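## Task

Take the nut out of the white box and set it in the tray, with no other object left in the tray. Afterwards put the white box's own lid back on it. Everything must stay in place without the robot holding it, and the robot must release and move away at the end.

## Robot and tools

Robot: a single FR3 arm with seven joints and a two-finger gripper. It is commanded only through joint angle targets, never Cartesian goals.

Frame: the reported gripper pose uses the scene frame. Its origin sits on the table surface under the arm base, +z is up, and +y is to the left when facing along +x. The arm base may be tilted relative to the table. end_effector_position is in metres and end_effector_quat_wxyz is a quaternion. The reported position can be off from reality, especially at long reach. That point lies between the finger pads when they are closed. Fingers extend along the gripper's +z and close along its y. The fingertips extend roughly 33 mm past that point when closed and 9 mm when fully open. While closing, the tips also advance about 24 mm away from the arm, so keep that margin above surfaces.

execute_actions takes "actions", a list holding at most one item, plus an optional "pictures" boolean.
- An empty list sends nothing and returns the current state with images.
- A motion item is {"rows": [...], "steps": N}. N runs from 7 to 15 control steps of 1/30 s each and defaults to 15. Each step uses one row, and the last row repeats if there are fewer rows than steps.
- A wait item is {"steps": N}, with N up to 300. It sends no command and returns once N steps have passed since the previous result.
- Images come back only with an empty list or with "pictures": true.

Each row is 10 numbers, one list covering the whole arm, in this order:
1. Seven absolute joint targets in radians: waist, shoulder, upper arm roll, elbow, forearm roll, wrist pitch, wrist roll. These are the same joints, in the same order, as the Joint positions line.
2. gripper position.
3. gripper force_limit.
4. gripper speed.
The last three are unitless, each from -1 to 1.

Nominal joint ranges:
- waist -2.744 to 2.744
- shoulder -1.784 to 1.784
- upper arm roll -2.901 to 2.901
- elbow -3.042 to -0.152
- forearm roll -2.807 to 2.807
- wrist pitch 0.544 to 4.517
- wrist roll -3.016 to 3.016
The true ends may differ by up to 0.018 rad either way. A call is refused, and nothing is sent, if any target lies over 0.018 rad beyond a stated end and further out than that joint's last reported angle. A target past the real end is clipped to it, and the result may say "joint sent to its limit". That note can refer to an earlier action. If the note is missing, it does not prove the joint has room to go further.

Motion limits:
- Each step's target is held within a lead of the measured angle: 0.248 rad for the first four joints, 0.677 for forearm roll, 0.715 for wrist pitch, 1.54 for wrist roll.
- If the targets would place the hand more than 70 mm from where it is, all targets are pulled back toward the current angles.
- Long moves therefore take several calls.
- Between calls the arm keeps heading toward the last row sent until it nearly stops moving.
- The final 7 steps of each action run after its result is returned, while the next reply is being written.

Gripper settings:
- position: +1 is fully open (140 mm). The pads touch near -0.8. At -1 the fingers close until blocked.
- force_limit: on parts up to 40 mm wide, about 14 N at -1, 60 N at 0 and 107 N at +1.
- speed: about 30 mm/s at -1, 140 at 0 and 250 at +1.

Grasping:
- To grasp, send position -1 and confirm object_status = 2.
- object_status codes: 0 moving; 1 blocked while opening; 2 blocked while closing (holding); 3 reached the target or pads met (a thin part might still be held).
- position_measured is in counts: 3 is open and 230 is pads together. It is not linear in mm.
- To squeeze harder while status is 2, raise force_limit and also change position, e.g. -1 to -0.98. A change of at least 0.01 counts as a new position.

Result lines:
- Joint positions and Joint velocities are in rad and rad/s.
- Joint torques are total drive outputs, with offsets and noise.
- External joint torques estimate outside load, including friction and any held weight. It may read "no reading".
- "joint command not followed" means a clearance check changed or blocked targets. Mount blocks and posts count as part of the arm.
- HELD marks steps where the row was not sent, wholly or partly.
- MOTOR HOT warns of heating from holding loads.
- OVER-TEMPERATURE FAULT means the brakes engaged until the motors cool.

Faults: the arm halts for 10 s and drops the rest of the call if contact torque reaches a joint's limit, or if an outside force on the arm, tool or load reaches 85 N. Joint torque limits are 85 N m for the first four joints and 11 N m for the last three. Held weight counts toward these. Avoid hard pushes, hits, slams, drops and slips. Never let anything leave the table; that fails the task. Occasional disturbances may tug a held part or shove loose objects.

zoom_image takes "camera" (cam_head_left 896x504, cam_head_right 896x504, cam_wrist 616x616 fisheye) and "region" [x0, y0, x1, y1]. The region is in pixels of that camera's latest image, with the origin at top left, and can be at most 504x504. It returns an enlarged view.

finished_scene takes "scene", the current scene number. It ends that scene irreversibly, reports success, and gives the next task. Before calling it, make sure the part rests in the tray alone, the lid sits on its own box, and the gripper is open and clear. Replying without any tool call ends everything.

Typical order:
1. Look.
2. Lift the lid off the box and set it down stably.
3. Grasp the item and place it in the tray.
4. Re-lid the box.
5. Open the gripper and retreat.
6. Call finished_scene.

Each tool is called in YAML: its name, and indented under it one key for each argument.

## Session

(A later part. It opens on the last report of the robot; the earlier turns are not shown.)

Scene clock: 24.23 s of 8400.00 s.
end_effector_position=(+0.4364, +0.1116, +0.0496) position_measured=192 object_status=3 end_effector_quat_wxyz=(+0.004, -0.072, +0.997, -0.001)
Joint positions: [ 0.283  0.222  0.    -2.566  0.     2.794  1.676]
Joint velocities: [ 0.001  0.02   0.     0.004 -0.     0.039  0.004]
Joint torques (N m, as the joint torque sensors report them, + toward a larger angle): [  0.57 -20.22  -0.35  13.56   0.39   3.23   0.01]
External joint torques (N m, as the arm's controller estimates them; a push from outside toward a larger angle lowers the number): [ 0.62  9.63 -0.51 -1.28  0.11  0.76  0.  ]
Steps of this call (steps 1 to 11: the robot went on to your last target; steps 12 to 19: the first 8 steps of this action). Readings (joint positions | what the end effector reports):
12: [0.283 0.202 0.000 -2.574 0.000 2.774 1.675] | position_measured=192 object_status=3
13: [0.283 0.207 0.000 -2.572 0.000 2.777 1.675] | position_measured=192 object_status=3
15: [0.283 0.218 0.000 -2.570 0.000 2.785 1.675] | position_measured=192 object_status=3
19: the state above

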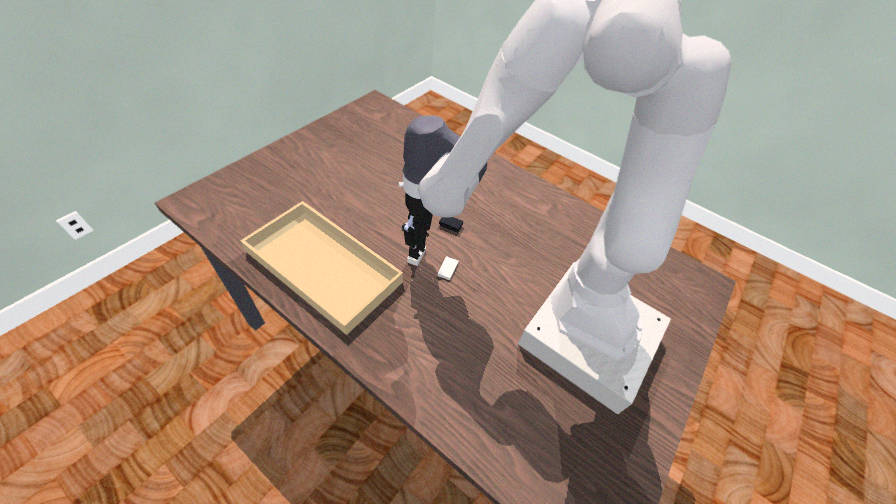

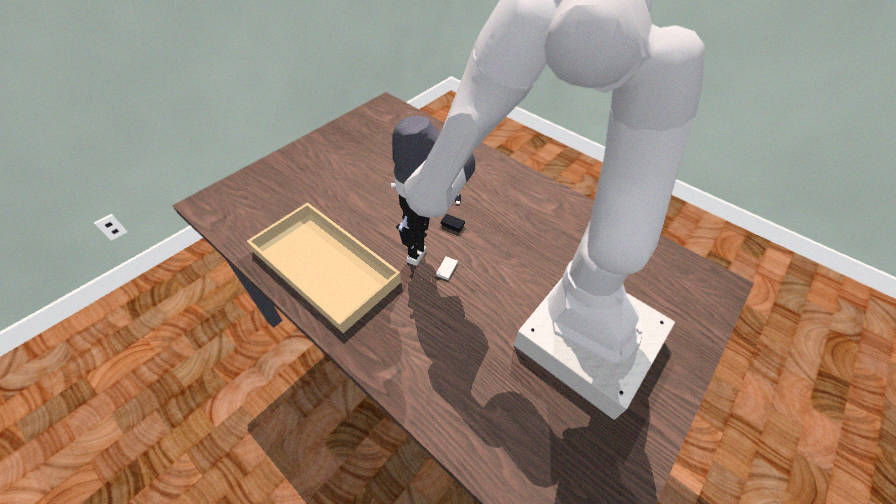

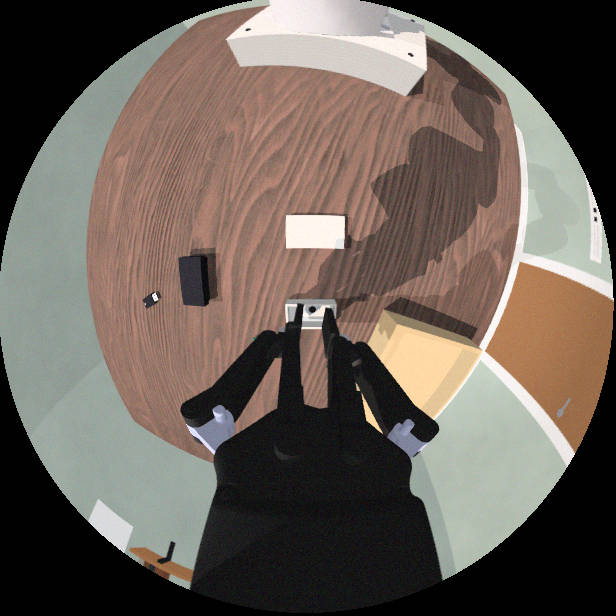

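execute_actions:
  actions:
    - {"rows":[[0.283,0.201,0,-2.573,0,2.774,1.68,-0.5,-0.5,0],[0.283,0.201,0,-2.573,0,2.774,1.68,-0.5,-0.5,0],[0.283,0.201,0,-2.573,0,2.774,1.68,-0.5,-0.5,0],[0.283,0.211,0,-2.556,0,2.767,1.68,-0.5,-0.5,0]],"steps":15}

execute_actions:
  actions:
    - {"rows":[[0.283,0.225,0,-2.554,0,2.779,1.68,-0.5,-0.5,0],[0.283,0.225,0,-2.554,0,2.779,1.68,-0.5,-0.5,0],[0.283,0.225,0,-2.554,0,2.779,1.68,-0.5,-0.5,0],[0.283,0.24,0,-2.552,0,2.792,1.68,-0.5,-0.5,0]],"steps":15}

execute_actions:
  actions:
    - {"steps":8}
  pictures: true

zoom_image:
  camera: "cam_wrist"
  region: [260, 260, 370, 350]

Scene clock: 25.17 s of 8400.00 s.
end_effector_position=(+0.4402, +0.1125, +0.0561) position_measured=192 object_status=3 end_effector_quat_wxyz=(+0.006, -0.071, +0.997, -0.000)
Joint positions: [ 0.283  0.209  0.    -2.559  0.     2.778  1.678]
Joint velocities: [-0.     0.005  0.001  0.02  -0.    -0.047  0.001]
Joint torques (N m, as the joint torque sensors report them, + toward a larger angle): [  1.07 -29.12  -1.01  15.01   0.27   2.09   0.08]
External joint torques (N m, as the arm's controller estimates them; a push from outside toward a larger angle lowers the number): [ 1.12  0.87 -1.16 -0.21 -0.02 -0.28  0.08]
Steps of this call (steps 1 to 7: the last 7 steps of your previous action; steps 8 to 15: the robot went on to your last target; steps 16 to 20: nothing new was sent; steps 21 to 28: the first 8 steps of this action). Readings (joint positions | what the end effector reports):
21: [0.283 0.219 0.000 -2.567 0.000 2.797 1.678] | position_measured=192 object_status=3
22: [0.283 0.214 0.000 -2.569 0.000 2.793 1.678] | position_measured=192 object_status=3
24: [0.283 0.208 0.000 -2.567 0.000 2.787 1.678] | position_measured=192 object_status=3
28: the state above

Scene clock: 25.67 s of 8400.00 s.
end_effector_position=(+0.4397, +0.1123, +0.0497) position_measured=192 object_status=3 end_effector_quat_wxyz=(+0.002, -0.071, +0.997, -0.001)
Joint positions: [ 0.283  0.229  0.    -2.552  0.     2.783  1.678]
Joint velocities: [ 0.001  0.     0.     0.011 -0.002  0.029  0.001]
Joint torques (N m, as the joint torque sensors report them, + toward a larger angle): [  0.37 -23.73  -1.03  12.51   0.29   3.21   0.01]
External joint torques (N m, as the arm's controller estimates them; a push from outside toward a larger angle lowers the number): [ 0.37  8.45 -1.25 -3.56  0.    0.85  0.01]
Steps of this call (steps 1 to 7: the last 7 steps of your previous action; steps 8 to 15: the first 8 steps of this action). Readings (joint positions | what the end effector reports):
8: [0.283 0.211 0.000 -2.557 0.000 2.772 1.678] | position_measured=192 object_status=3
9: [0.283 0.215 0.000 -2.556 0.000 2.773 1.678] | position_measured=192 object_status=3
11: [0.283 0.222 0.000 -2.555 0.000 2.776 1.678] | position_measured=192 object_status=3
15: the state above

Scene clock: 25.93 s of 8400.00 s.
end_effector_position=(+0.4408, +0.1126, +0.0497) position_measured=192 object_status=3 end_effector_quat_wxyz=(+0.004, -0.071, +0.997, -0.001)
Joint positions: [ 0.283  0.23   0.    -2.551  0.     2.787  1.678]
Joint velocities: [ 0.     0.    -0.     0.     0.001  0.006 -0.001]
Joint torques (N m, as the joint torque sensors report them, + toward a larger angle): [  0.83 -24.73  -1.13  13.48   0.31   3.11  -0.03]
External joint torques (N m, as the arm's controller estimates them; a push from outside toward a larger angle lowers the number): [ 0.85  6.14 -1.33 -1.94  0.02  0.69 -0.03]
Kept back: nothing.
Steps of this call (steps 1 to 7: the last 7 steps of your previous action; step 8: the robot went on to your last target). Readings (joint positions | what the end effector reports):
1: [0.283 0.229 0.000 -2.551 0.000 2.784 1.678] | position_measured=192 object_status=3
2: [0.283 0.229 0.000 -2.551 0.000 2.785 1.678] | position_measured=192 object_status=3
4: [0.283 0.230 0.000 -2.551 0.000 2.786 1.678] | position_measured=192 object_status=3
8: the state above

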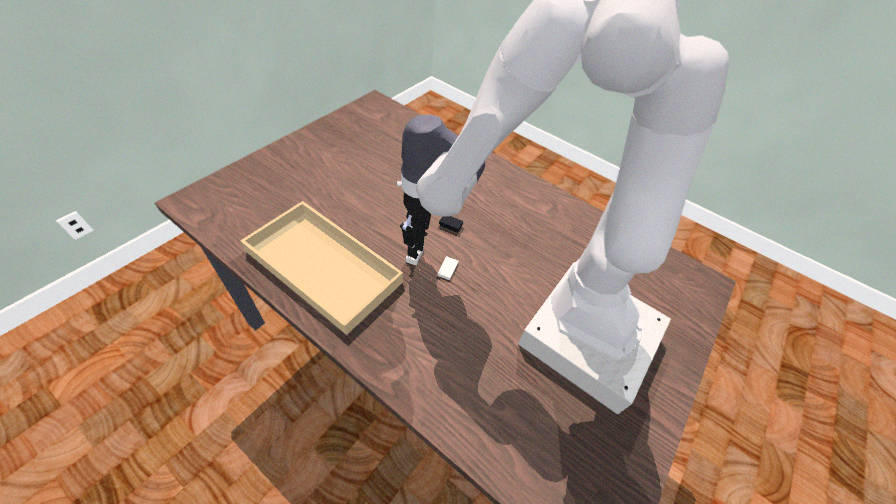

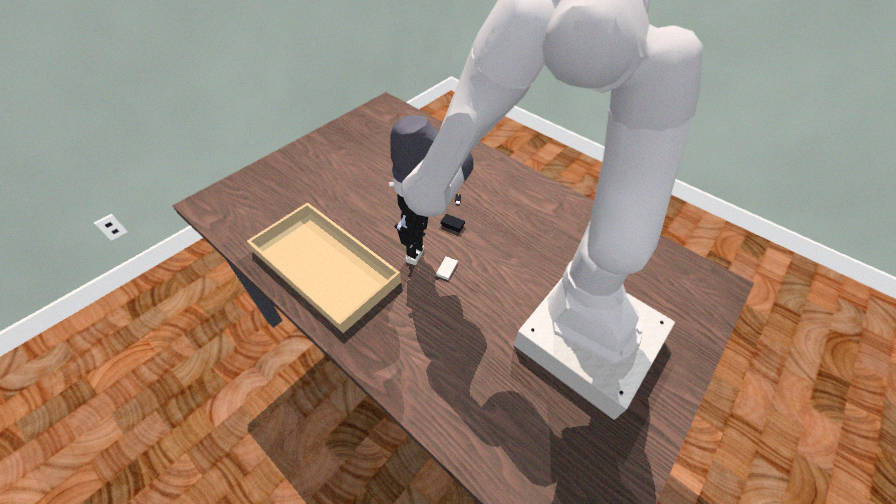

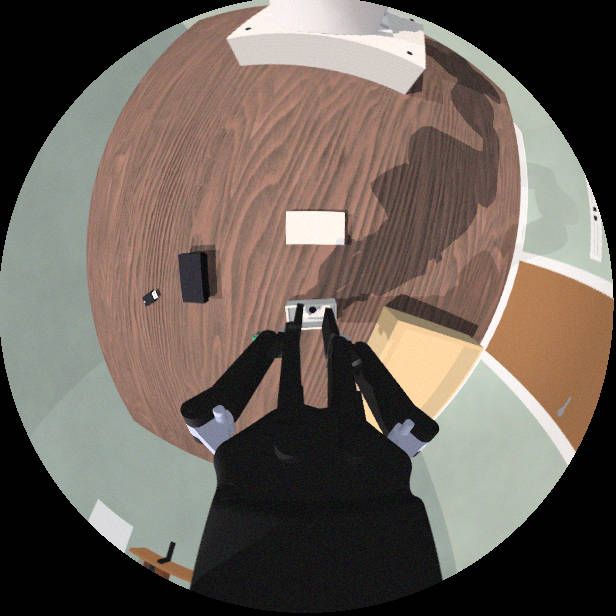

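Region (260, 260, 370, 350) of cam_wrist's 616x616 image, scaled by 4.582, with more detail than that image has; it fills the top 412 rows of this view, and the rest is white.

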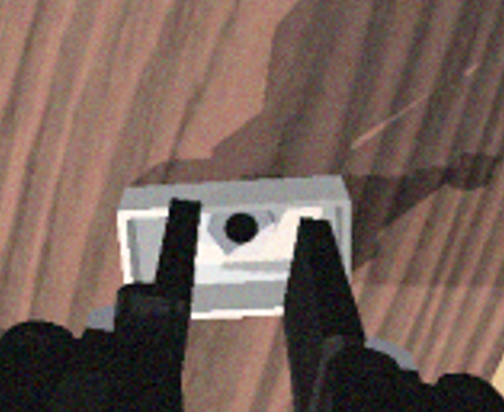

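execute_actions:
  actions:
    - {"rows":[[0.283,0.18,0,-2.556,0,2.74,1.68,-0.5,-0.5,0],[0.283,0.18,0,-2.556,0,2.74,1.68,-0.5,-0.5,0],[0.283,0.18,0,-2.556,0,2.74,1.68,-0.5,-0.5,0],[0.283,0.12,0,-2.56,0,2.68,1.68,-0.5,-0.5,0],[0.283,0.12,0,-2.56,0,2.68,1.68,-0.5,-0.5,0],[0.283,0.12,0,-2.56,0,2.68,0.11,0,-0.5,0.5]],"steps":15}

execute_actions:
  actions:
    - {"steps":45}
  pictures: true

Scene clock: 29.43 s of 8400.00 s.
end_effector_position=(+0.4487, +0.1148, +0.0879) position_measured=174 object_status=0 end_effector_quat_wxyz=(+0.016, -0.273, +0.962, -0.002)
Joint positions: [ 0.283  0.127  0.    -2.558  0.     2.716  1.268]
Joint velocities: [-0.    -0.17   0.     0.002 -0.    -0.181 -3.824]
Joint torques (N m, as the joint torque sensors report them, + toward a larger angle): [  0.47 -24.1   -0.35  14.52   0.38   1.65  -1.  ]
External joint torques (N m, as the arm's controller estimates them; a push from outside toward a larger angle lowers the number): [ 0.57 -0.19 -0.36  0.44  0.03 -0.29 -1.05]
Steps of this call (steps 1 to 15: the robot went on to your last target; steps 16 to 90: nothing new was sent; then 0.23 s passed at rest; steps 91 to 98: the first 8 steps of this action). Readings (joint positions | what the end effector reports):
91: [0.283 0.223 0.000 -2.553 0.000 2.781 1.678] | position_measured=192 object_status=3
92: [0.283 0.211 0.000 -2.555 0.000 2.773 1.678] | position_measured=192 object_status=3
94: [0.283 0.184 0.000 -2.558 0.000 2.754 1.678] | position_measured=192 object_status=3
98: the state above

Scene clock: 30.93 s of 8400.00 s.
end_effector_position=(+0.4401, +0.1126, +0.0876) position_measured=129 object_status=3 end_effector_quat_wxyz=(-0.001, +0.751, -0.660, +0.002)
Joint positions: [ 0.283  0.121  0.    -2.558  0.     2.682  0.122]
Joint velocities: [-0.     0.001  0.001  0.001  0.     0.    -0.027]
Joint torques (N m, as the joint torque sensors report them, + toward a larger angle): [  0.38 -29.09  -0.36  15.53   0.38   2.27  -0.13]
External joint torques (N m, as the arm's controller estimates them; a push from outside toward a larger angle lowers the number): [ 0.46  0.01 -0.4  -1.75  0.02 -0.24 -0.13]
Kept back: nothing.
Steps of this call (steps 1 to 7: the last 7 steps of your previous action; steps 8 to 45: the robot went on to your last target). Readings (joint positions | what the end effector reports):
1: [0.283 0.124 0.000 -2.558 0.000 2.711 1.148] | position_measured=163 object_status=0
2: [0.283 0.122 0.000 -2.558 0.000 2.706 1.041] | position_measured=153 object_status=0
4: [0.283 0.121 0.000 -2.558 0.000 2.698 0.858] | position_measured=132 object_status=0
8: [0.283 0.121 0.000 -2.558 0.000 2.690 0.594] | position_measured=129 object_status=0
45: the state above

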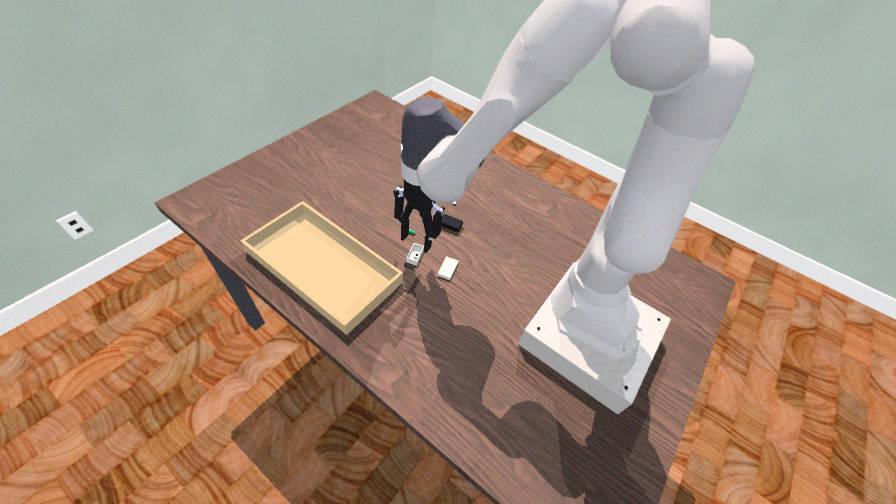

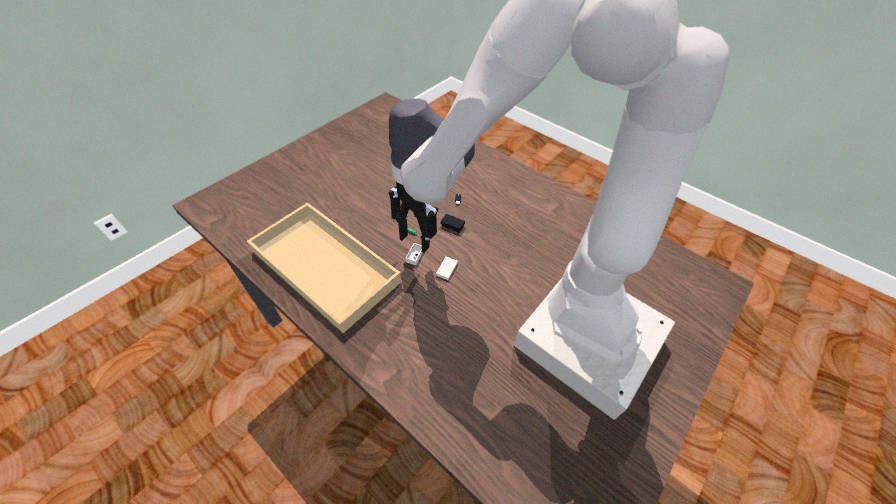

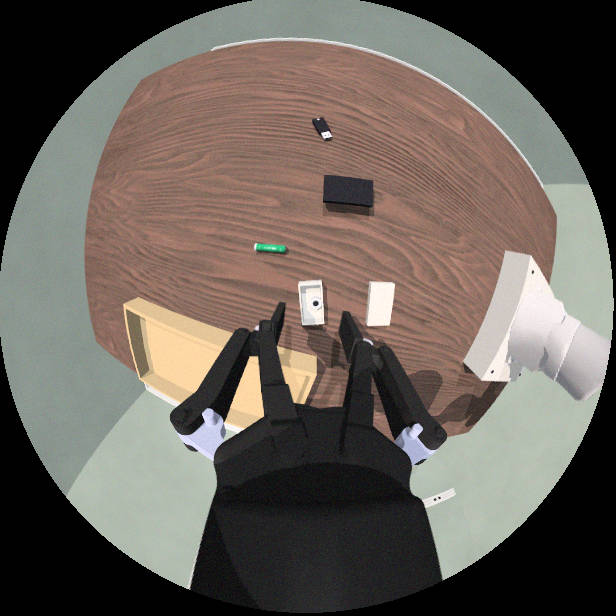

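execute_actions:
  actions:
    - {"rows":[[0.283,0.17,0,-2.552,0,2.722,0.12,0,-0.5,0],[0.283,0.17,0,-2.552,0,2.722,0.12,0,-0.5,0],[0.283,0.17,0,-2.552,0,2.722,0.12,0,-0.5,0],[0.283,0.22,0,-2.548,0,2.768,0.12,0,-0.5,0],[0.283,0.22,0,-2.548,0,2.768,0.12,0,-0.5,0],[0.283,0.22,0,-2.548,0,2.768,0.12,0,-0.5,0],[0.283,0.259,0,-2.545,0,2.804,0.12,0,-0.5,0]],"steps":15}

execute_actions:
  actions:
    - {"rows":[[0.283,0.259,0,-2.545,0,2.804,0.12,0,-0.5,0],[0.283,0.259,0,-2.545,0,2.804,0.12,0,-0.5,0],[0.283,0.259,0,-2.545,0,2.804,0.12,0,-0.5,0],[0.283,0.259,0,-2.545,0,2.804,0.12,-1,-0.3,-0.2]],"steps":15}

execute_actions:
  actions:
    - {"steps":12}
  pictures: true

Scene clock: 31.60 s of 8400.00 s.
end_effector_position=(+0.4326, +0.1105, +0.0484) position_measured=129 object_status=3 end_effector_quat_wxyz=(+0.011, +0.753, -0.658, -0.006)
Joint positions: [ 0.283  0.228  0.    -2.547  0.     2.751  0.116]
Joint velocities: [-0.001  0.439  0.001  0.     0.001  0.293  0.002]
Joint torques (N m, as the joint torque sensors report them, + toward a larger angle): [  0.73 -33.17  -0.83  16.44   0.36   3.05   0.06]
External joint torques (N m, as the arm's controller estimates them; a push from outside toward a larger angle lowers the number): [ 0.71  1.8  -1.07  0.59  0.12  0.42  0.06]
Steps of this call (steps 1 to 12: the robot went on to your last target; steps 13 to 20: the first 8 steps of this action). Readings (joint positions | what the end effector reports):
13: [0.283 0.127 0.000 -2.556 0.000 2.688 0.116] | position_measured=129 object_status=3
14: [0.283 0.139 0.000 -2.553 0.000 2.695 0.116] | position_measured=129 object_status=3
16: [0.283 0.165 0.000 -2.551 0.000 2.710 0.116] | position_measured=129 object_status=3
20: the state above

Scene clock: 32.10 s of 8400.00 s.
end_effector_position=(+0.4372, +0.1117, +0.0393) position_measured=152 object_status=0 end_effector_quat_wxyz=(+0.003, +0.753, -0.658, -0.000)
Joint positions: [ 0.283  0.258  0.    -2.547  0.     2.799  0.117]
Joint velocities: [-0.001  0.003 -0.     0.001  0.     0.017 -0.001]
Joint torques (N m, as the joint torque sensors report them, + toward a larger angle): [  1.24 -29.38  -0.22  14.85   0.24   2.86   0.13]
External joint torques (N m, as the arm's controller estimates them; a push from outside toward a larger angle lowers the number): [ 1.45  1.82 -0.26 -0.13 -0.03  0.41  0.13]
Steps of this call (steps 1 to 7: the last 7 steps of your previous action; steps 8 to 15: the first 8 steps of this action). Readings (joint positions | what the end effector reports):
8: [0.283 0.258 0.000 -2.547 0.000 2.790 0.116] | position_measured=129 object_status=3
9: [0.283 0.258 0.000 -2.547 0.000 2.792 0.117] | position_measured=129 object_status=3
11: [0.283 0.258 0.000 -2.547 0.000 2.796 0.117] | position_measured=129 object_status=0
15: the state above

Scene clock: 32.50 s of 8400.00 s.
end_effector_position=(+0.4384, +0.1120, +0.0398) position_measured=184 object_status=2 end_effector_quat_wxyz=(+0.002, +0.753, -0.659, +0.001)
Joint positions: [ 0.283  0.258  0.    -2.546  0.     2.801  0.117]
Joint velocities: [ 0.    -0.001  0.     0.001  0.     0.     0.   ]
Joint torques (N m, as the joint torque sensors report them, + toward a larger angle): [  0.64 -30.44  -0.05  15.29   0.26   2.94   0.16]
External joint torques (N m, as the arm's controller estimates them; a push from outside toward a larger angle lowers the number): [ 0.69  1.03 -0.25  0.09 -0.01  0.42  0.16]
Kept back: nothing.
Steps of this call (steps 1 to 7: the last 7 steps of your previous action; steps 8 to 12: the robot went on to your last target). Readings (joint positions | what the end effector reports):
1: [0.283 0.258 0.000 -2.547 0.000 2.799 0.117] | position_measured=159 object_status=0
2: [0.283 0.258 0.000 -2.547 0.000 2.800 0.117] | position_measured=165 object_status=0
4: [0.283 0.258 0.000 -2.547 0.000 2.800 0.117] | position_measured=178 object_status=0
8: [0.283 0.258 0.000 -2.546 0.000 2.801 0.117] | position_measured=184 object_status=0
12: the state above

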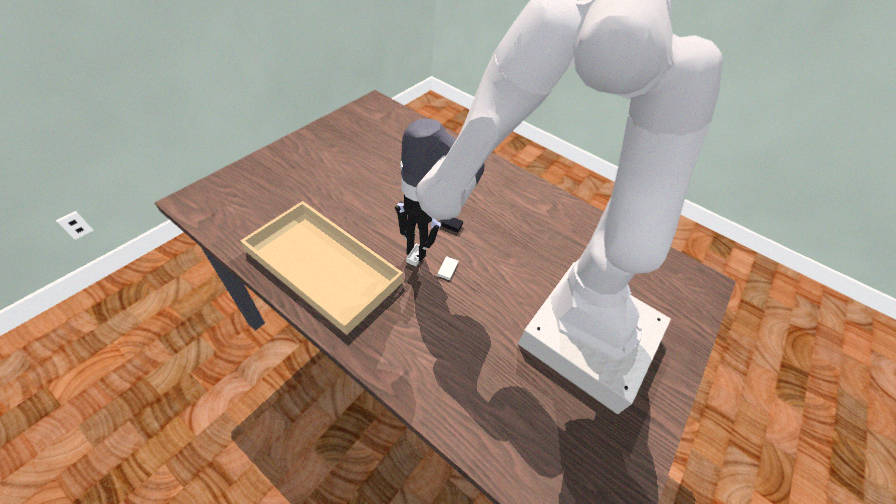

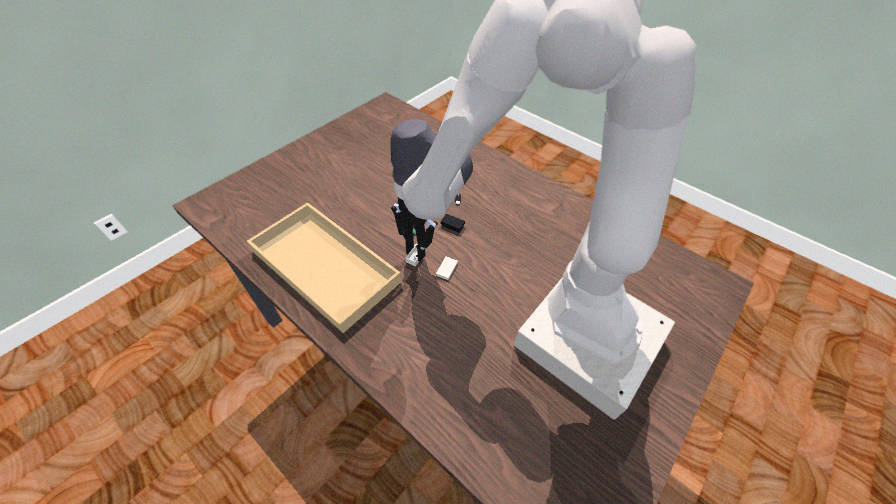

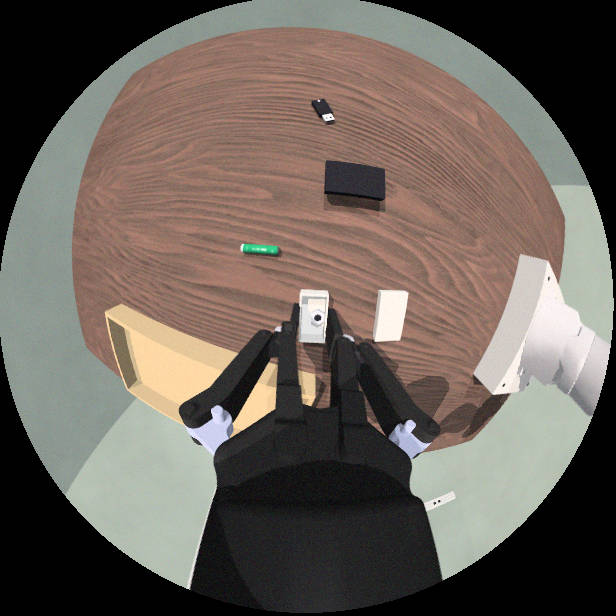

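execute_actions:
  actions:
    - {"rows":[[0.283,0.22,0,-2.548,0,2.768,0.12,-1,-0.3,0],[0.283,0.2,0,-2.55,0,2.75,0.12,-1,-0.3,0],[0.283,0.19,0,-2.55,0,2.74,0.12,-1,-0.3,0],[0.283,0.19,0,-2.55,0,2.74,0.5,-1,-0.3,0],[0.283,0.19,0,-2.55,0,2.74,0.9,-1,-0.3,0],[0.283,0.19,0,-2.55,0,2.74,1.3,-1,-0.3,0],[0.283,0.19,0,-2.55,0,2.74,1.567,-1,-0.3,0]],"steps":15}

execute_actions:
  actions:
    - {"steps":25}

execute_actions:
  actions:
    - {"rows":[[0.283,0.225,0,-2.548,0,2.773,1.567,-1,-0.3,0],[0.283,0.225,0,-2.548,0,2.773,1.567,-1,-0.3,0],[0.283,0.256,0,-2.545,0,2.801,1.567,-1,-0.3,0]],"steps":15}

execute_actions:
  actions:
    - {"rows":[[0.283,0.256,0,-2.545,0,2.801,1.567,-1,-0.3,0],[0.283,0.256,0,-2.545,0,2.801,1.567,-1,-0.3,0],[0.283,0.256,0,-2.545,0,2.801,1.567,-1,-0.3,0],[0.283,0.256,0,-2.545,0,2.801,1.567,0,0,0.3]],"steps":15}

execute_actions:
  actions:
    - {"rows":[[0.283,0.12,0,-2.56,0,2.68,1.567,0,0,0.3]],"steps":12}

execute_actions:
  actions:
    - {"rows":[[0.283,0.3,0,-2.1,0,2.1,1.567,0,0,0.3]],"steps":12}

execute_actions:
  actions:
    - {"rows":[[0.283,0.729,0,-1.566,0,1.595,1.567,0,0,0.3]],"steps":15}

execute_actions:
  actions:
    - {"steps":30}
  pictures: true

Scene clock: 33.87 s of 8400.00 s.
end_effector_position=(+0.4460, +0.1140, +0.0650) position_measured=184 object_status=2 end_effector_quat_wxyz=(+0.008, -0.589, +0.808, -0.005)
Joint positions: [ 0.283  0.192  0.    -2.549  0.     2.758  0.561]
Joint velocities: [-0.    -0.032  0.002  0.    -0.    -0.086  3.32 ]
Joint torques (N m, as the joint torque sensors report them, + toward a larger angle): [  0.63 -29.58  -0.67  14.08   0.39   1.89   0.78]
External joint torques (N m, as the arm's controller estimates them; a push from outside toward a larger angle lowers the number): [ 0.59 -0.83 -0.88 -1.04  0.1  -0.47  0.82]
Steps of this call (steps 1 to 15: the robot went on to your last target; steps 16 to 33: nothing new was sent; steps 34 to 41: the first 8 steps of this action). Readings (joint positions | what the end effector reports):
34: [0.283 0.253 0.000 -2.548 0.000 2.796 0.117] | position_measured=184 object_status=2
35: [0.283 0.241 0.000 -2.550 0.000 2.788 0.117] | position_measured=184 object_status=2
37: [0.283 0.213 0.000 -2.550 0.000 2.773 0.148] | position_measured=184 object_status=2
41: the state above

Scene clock: 34.70 s of 8400.00 s.
end_effector_position=(+0.4416, +0.1129, +0.0639) position_measured=184 object_status=2 end_effector_quat_wxyz=(+0.002, -0.160, +0.987, -0.001)
Joint positions: [ 0.283  0.191  0.    -2.549  0.     2.742  1.499]
Joint velocities: [ 0.    -0.002  0.001  0.001 -0.    -0.002  0.217]
Joint torques (N m, as the joint torque sensors report them, + toward a larger angle): [  0.69 -30.49  -0.07  14.13   0.34   2.22   0.27]
External joint torques (N m, as the arm's controller estimates them; a push from outside toward a larger angle lowers the number): [ 0.76 -0.07 -0.18 -2.09  0.02 -0.23  0.27]
Kept back: nothing.
Steps of this call (steps 1 to 7: the last 7 steps of your previous action; steps 8 to 25: the robot went on to your last target). Readings (joint positions | what the end effector reports):
1: [0.283 0.191 0.000 -2.549 0.000 2.755 0.665] | position_measured=184 object_status=2
2: [0.283 0.191 0.000 -2.549 0.000 2.753 0.758] | position_measured=184 object_status=2
4: [0.283 0.191 0.000 -2.549 0.000 2.749 0.917] | position_measured=184 object_status=2
8: [0.283 0.191 0.000 -2.549 0.000 2.745 1.146] | position_measured=184 object_status=2
25: the state above

Scene clock: 34.97 s of 8400.00 s.
end_effector_position=(+0.4343, +0.1109, +0.0401) position_measured=184 object_status=2 end_effector_quat_wxyz=(-0.008, -0.141, +0.990, -0.002)
Joint positions: [ 0.283  0.254  0.    -2.546  0.     2.783  1.537]
Joint velocities: [-0.002  0.048  0.001  0.001 -0.     0.085  0.089]
Joint torques (N m, as the joint torque sensors report them, + toward a larger angle): [  0.4  -31.64  -0.25  14.27   0.32   2.97   0.01]
External joint torques (N m, as the arm's controller estimates them; a push from outside toward a larger angle lowers the number): [ 0.55  1.48 -0.36 -1.97  0.04  0.42  0.01]
Steps of this call (steps 1 to 8: the first 8 steps of this action). Readings (joint positions | what the end effector reports):
1: [0.283 0.195 0.000 -2.548 0.000 2.747 1.506] | position_measured=184 object_status=2
2: [0.283 0.203 0.000 -2.547 0.000 2.752 1.512] | position_measured=184 object_status=2
4: [0.283 0.228 0.000 -2.546 0.000 2.767 1.522] | position_measured=184 object_status=2
8: the state above

Scene clock: 35.47 s of 8400.00 s.
end_effector_position=(+0.4385, +0.1120, +0.0408) position_measured=150 object_status=0 end_effector_quat_wxyz=(-0.001, -0.131, +0.991, -0.002)
Joint positions: [ 0.283  0.255  0.    -2.546  0.     2.798  1.558]
Joint velocities: [-0.001 -0.001  0.002  0.001  0.     0.006  0.016]
Joint torques (N m, as the joint torque sensors report them, + toward a larger angle): [  1.09 -30.56  -0.03  14.94   0.29   2.84   0.07]
External joint torques (N m, as the arm's controller estimates them; a push from outside toward a larger angle lowers the number): [ 1.02  0.73 -0.33 -0.12  0.03  0.42  0.07]
Steps of this call (steps 1 to 7: the last 7 steps of your previous action; steps 8 to 15: the first 8 steps of this action). Readings (joint positions | what the end effector reports):
8: [0.283 0.255 0.000 -2.546 0.000 2.795 1.552] | position_measured=184 object_status=2
9: [0.283 0.255 0.000 -2.546 0.000 2.796 1.554] | position_measured=184 object_status=2
11: [0.283 0.255 0.000 -2.546 0.000 2.797 1.556] | position_measured=184 object_status=0
15: the state above

Scene clock: 35.87 s of 8400.00 s.
end_effector_position=(+0.4503, +0.1151, +0.0856) position_measured=129 object_status=3 end_effector_quat_wxyz=(+0.018, -0.129, +0.992, +0.001)
Joint positions: [ 0.283  0.136  0.    -2.556  0.     2.728  1.562]
Joint velocities: [-0.    -0.361 -0.     0.038  0.    -0.225  0.006]
Joint torques (N m, as the joint torque sensors report them, + toward a larger angle): [  0.88 -20.22  -0.7   11.78   0.28   1.13  -0.03]
External joint torques (N m, as the arm's controller estimates them; a push from outside toward a larger angle lowers the number): [ 1.08 -0.8  -0.62  0.59 -0.07 -0.27 -0.03]
Steps of this call (steps 1 to 7: the last 7 steps of your previous action; steps 8 to 12: the first 5 steps of this action). Readings (joint positions | what the end effector reports):
8: [0.283 0.238 0.000 -2.553 0.000 2.780 1.562] | position_measured=129 object_status=0
9: [0.283 0.204 0.000 -2.560 0.000 2.759 1.562] | position_measured=129 object_status=3
11: [0.283 0.151 0.000 -2.558 0.000 2.736 1.562] | position_measured=129 object_status=3
12: the state above

Scene clock: 36.27 s of 8400.00 s.
end_effector_position=(+0.4702, +0.1204, +0.0942) position_measured=129 object_status=3 end_effector_quat_wxyz=(-0.090, -0.128, +0.988, -0.012)
Joint positions: [ 0.283  0.284  0.    -2.242 -0.     2.343  1.563]
Joint velocities: [-0.     0.418 -0.002  1.779 -0.    -1.431  0.   ]
Joint torques (N m, as the joint torque sensors report them, + toward a larger angle): [  1.02 -46.57  -0.32  15.52   0.55   0.94   0.07]
External joint torques (N m, as the arm's controller estimates them; a push from outside toward a larger angle lowers the number): [ 1.    2.28 -0.69 -0.44  0.15 -0.61  0.05]
Steps of this call (steps 1 to 7: the last 7 steps of your previous action; steps 8 to 12: the first 5 steps of this action). Readings (joint positions | what the end effector reports):
8: [0.283 0.142 0.000 -2.521 0.000 2.634 1.563] | position_measured=129 object_status=3
9: [0.283 0.187 0.000 -2.451 0.000 2.546 1.563] | position_measured=129 object_status=3
11: [0.283 0.264 0.000 -2.307 -0.000 2.397 1.563] | position_measured=129 object_status=3
12: the state above

Scene clock: 36.77 s of 8400.00 s.
end_effector_position=(+0.4794, +0.1227, +0.0776) position_measured=129 object_status=3 end_effector_quat_wxyz=(-0.289, -0.123, +0.949, -0.037)
Joint positions: [ 0.283  0.696  0.    -1.643 -0.     1.748  1.564]
Joint velocities: [-0.001  0.72  -0.     0.83   0.001 -0.902  0.001]
Joint torques (N m, as the joint torque sensors report them, + toward a larger angle): [  0.51 -63.87   0.32  24.48   0.76   0.11   0.03]
External joint torques (N m, as the arm's controller estimates them; a push from outside toward a larger angle lowers the number): [ 0.37  1.89 -0.6  -0.04  0.11 -0.52  0.  ]
Steps of this call (steps 1 to 7: the last 7 steps of your previous action; steps 8 to 15: the first 8 steps of this action). Readings (joint positions | what the end effector reports):
8: [0.283 0.316 0.001 -2.069 -0.000 2.115 1.564] | position_measured=129 object_status=3
9: [0.283 0.360 0.001 -2.015 -0.000 2.057 1.564] | position_measured=129 object_status=3
11: [0.283 0.479 0.001 -1.877 -0.000 1.925 1.564] | position_measured=129 object_status=3
15: the state above

Scene clock: 37.77 s of 8400.00 s.
end_effector_position=(+0.4615, +0.1182, +0.0962) position_measured=129 object_status=3 end_effector_quat_wxyz=(-0.339, -0.120, +0.932, -0.043)
Joint positions: [ 0.283  0.728  0.    -1.568 -0.     1.598  1.564]
Joint velocities: [-0.     0.    -0.     0.    -0.002 -0.001  0.001]
Joint torques (N m, as the joint torque sensors report them, + toward a larger angle): [ -0.51 -47.51  -0.25  20.4    0.79  -0.01   0.07]
External joint torques (N m, as the arm's controller estimates them; a push from outside toward a larger angle lowers the number): [-0.31  1.09 -0.74  0.45  0.19 -0.3   0.05]
Kept back: nothing.
Steps of this call (steps 1 to 7: the last 7 steps of your previous action; steps 8 to 30: the robot went on to your last target). Readings (joint positions | what the end effector reports):
1: [0.283 0.714 0.000 -1.621 -0.000 1.720 1.564] | position_measured=129 object_status=3
2: [0.283 0.724 0.000 -1.605 -0.000 1.698 1.564] | position_measured=129 object_status=3
4: [0.283 0.729 0.000 -1.586 -0.000 1.665 1.564] | position_measured=129 object_status=3
8: [0.283 0.728 0.000 -1.570 -0.000 1.628 1.564] | position_measured=129 object_status=3
30: the state above
The arm was judged still, so your last target was given up. Only a new action makes it travel on or press farther. Fingers that are still opening or closing keep moving.

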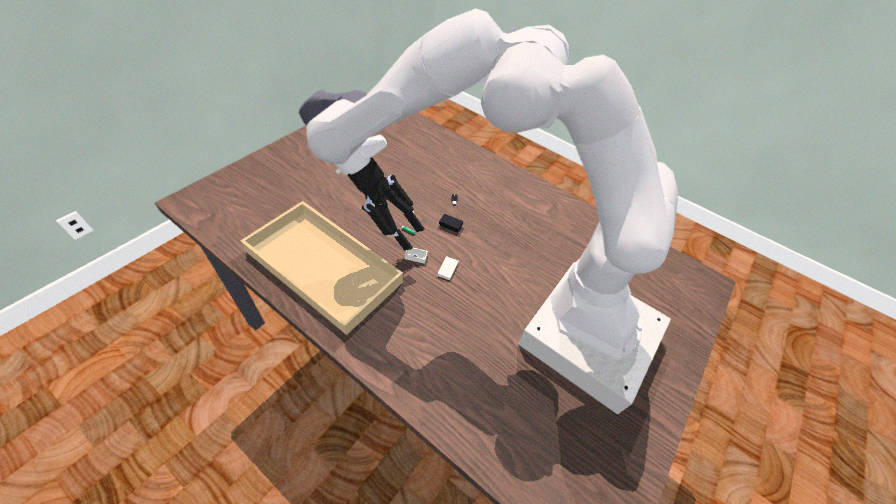

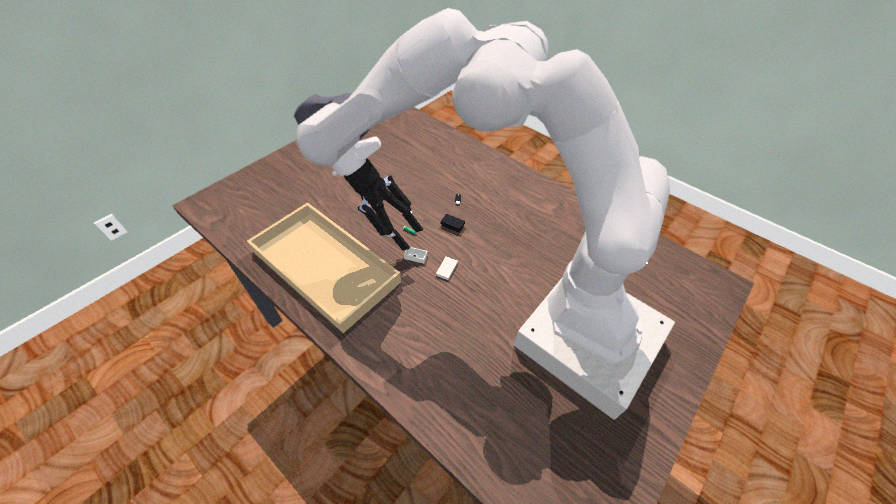

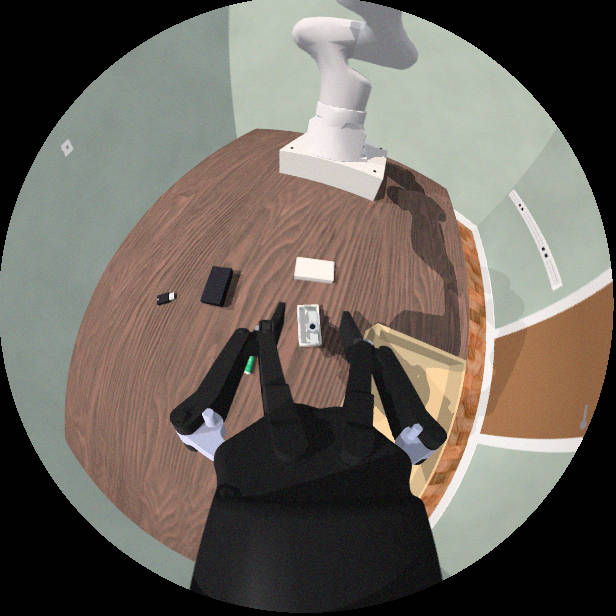

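execute_actions:
  actions:
    - {"rows":[[0.283,0.76,0,-1.578,0,1.638,1.564,-0.15,-0.3,0],[0.283,0.76,0,-1.578,0,1.638,1.564,-0.15,-0.3,0],[0.283,0.76,0,-1.578,0,1.638,1.564,-0.15,-0.3,0],[0.283,0.795,0,-1.582,0,1.677,1.564,-0.15,-0.3,0]],"steps":15}

execute_actions:
  actions:
    - {"steps":10}
  pictures: true

Scene clock: 38.53 s of 8400.00 s.
end_effector_position=(+0.4505, +0.1152, +0.0566) position_measured=148 object_status=0 end_effector_quat_wxyz=(-0.350, -0.120, +0.928, -0.044)
Joint positions: [ 0.283  0.791  0.    -1.581 -0.     1.651  1.564]
Joint velocities: [-0.     0.167  0.    -0.059  0.     0.127  0.   ]
Joint torques (N m, as the joint torque sensors report them, + toward a larger angle): [  0.51 -55.51  -0.22  20.6    0.75   1.07   0.04]
External joint torques (N m, as the arm's controller estimates them; a push from outside toward a larger angle lowers the number): [ 0.6   0.95 -0.9  -2.3   0.12  0.58  0.01]
Steps of this call (steps 1 to 15: nothing new was sent; steps 16 to 23: the first 8 steps of this action). Readings (joint positions | what the end effector reports):
16: [0.283 0.731 0.000 -1.568 -0.000 1.603 1.564] | position_measured=129 object_status=0
17: [0.283 0.736 0.000 -1.569 -0.000 1.609 1.564] | position_measured=134 object_status=0
19: [0.283 0.752 0.000 -1.571 -0.000 1.624 1.564] | position_measured=147 object_status=0
23: the state above

Scene clock: 38.87 s of 8400.00 s.
end_effector_position=(+0.4534, +0.1160, +0.0509) position_measured=148 object_status=3 end_effector_quat_wxyz=(-0.344, -0.120, +0.930, -0.043)
Joint positions: [ 0.283  0.796  0.    -1.583 -0.     1.671  1.564]
Joint velocities: [-0.    -0.     0.    -0.     0.001  0.02   0.   ]
Joint torques (N m, as the joint torque sensors report them, + toward a larger angle): [  0.95 -48.24  -0.18  18.62   0.74   0.75  -0.12]
External joint torques (N m, as the arm's controller estimates them; a push from outside toward a larger angle lowers the number): [ 1.06  0.84 -0.79 -0.42  0.18  0.51 -0.14]
Kept back: nothing.
Steps of this call (steps 1 to 7: the last 7 steps of your previous action; steps 8 to 10: the robot went on to your last target). Readings (joint positions | what the end effector reports):
1: [0.283 0.796 0.000 -1.582 -0.000 1.655 1.564] | position_measured=148 object_status=0
2: [0.283 0.798 0.000 -1.583 -0.000 1.658 1.564] | position_measured=148 object_status=0
4: [0.283 0.798 0.000 -1.583 -0.000 1.663 1.564] | position_measured=148 object_status=0
8: [0.283 0.797 0.000 -1.583 -0.000 1.670 1.564] | position_measured=148 object_status=3
10: the state above

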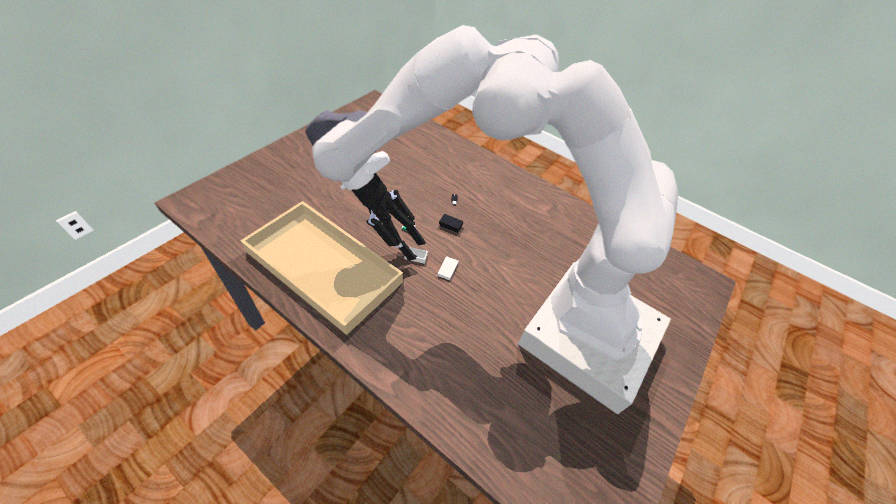

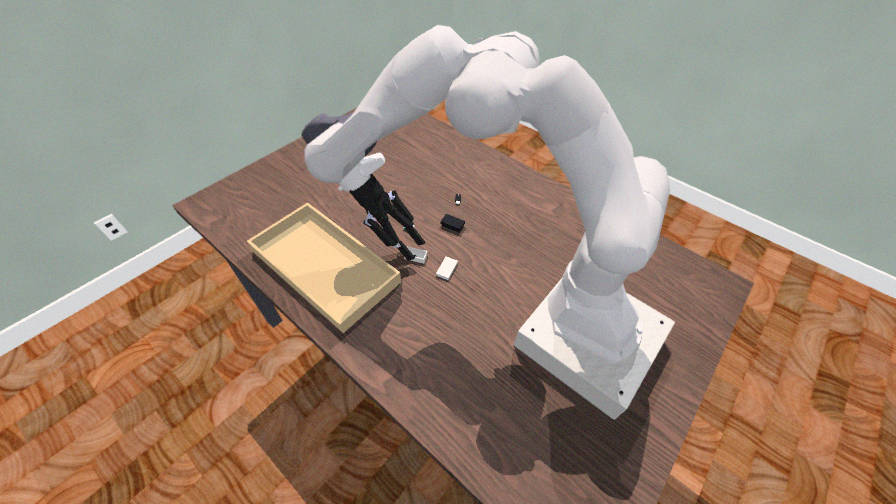

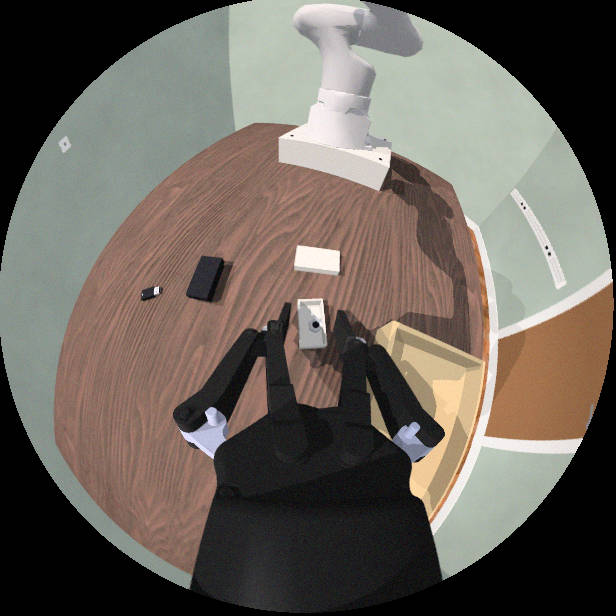

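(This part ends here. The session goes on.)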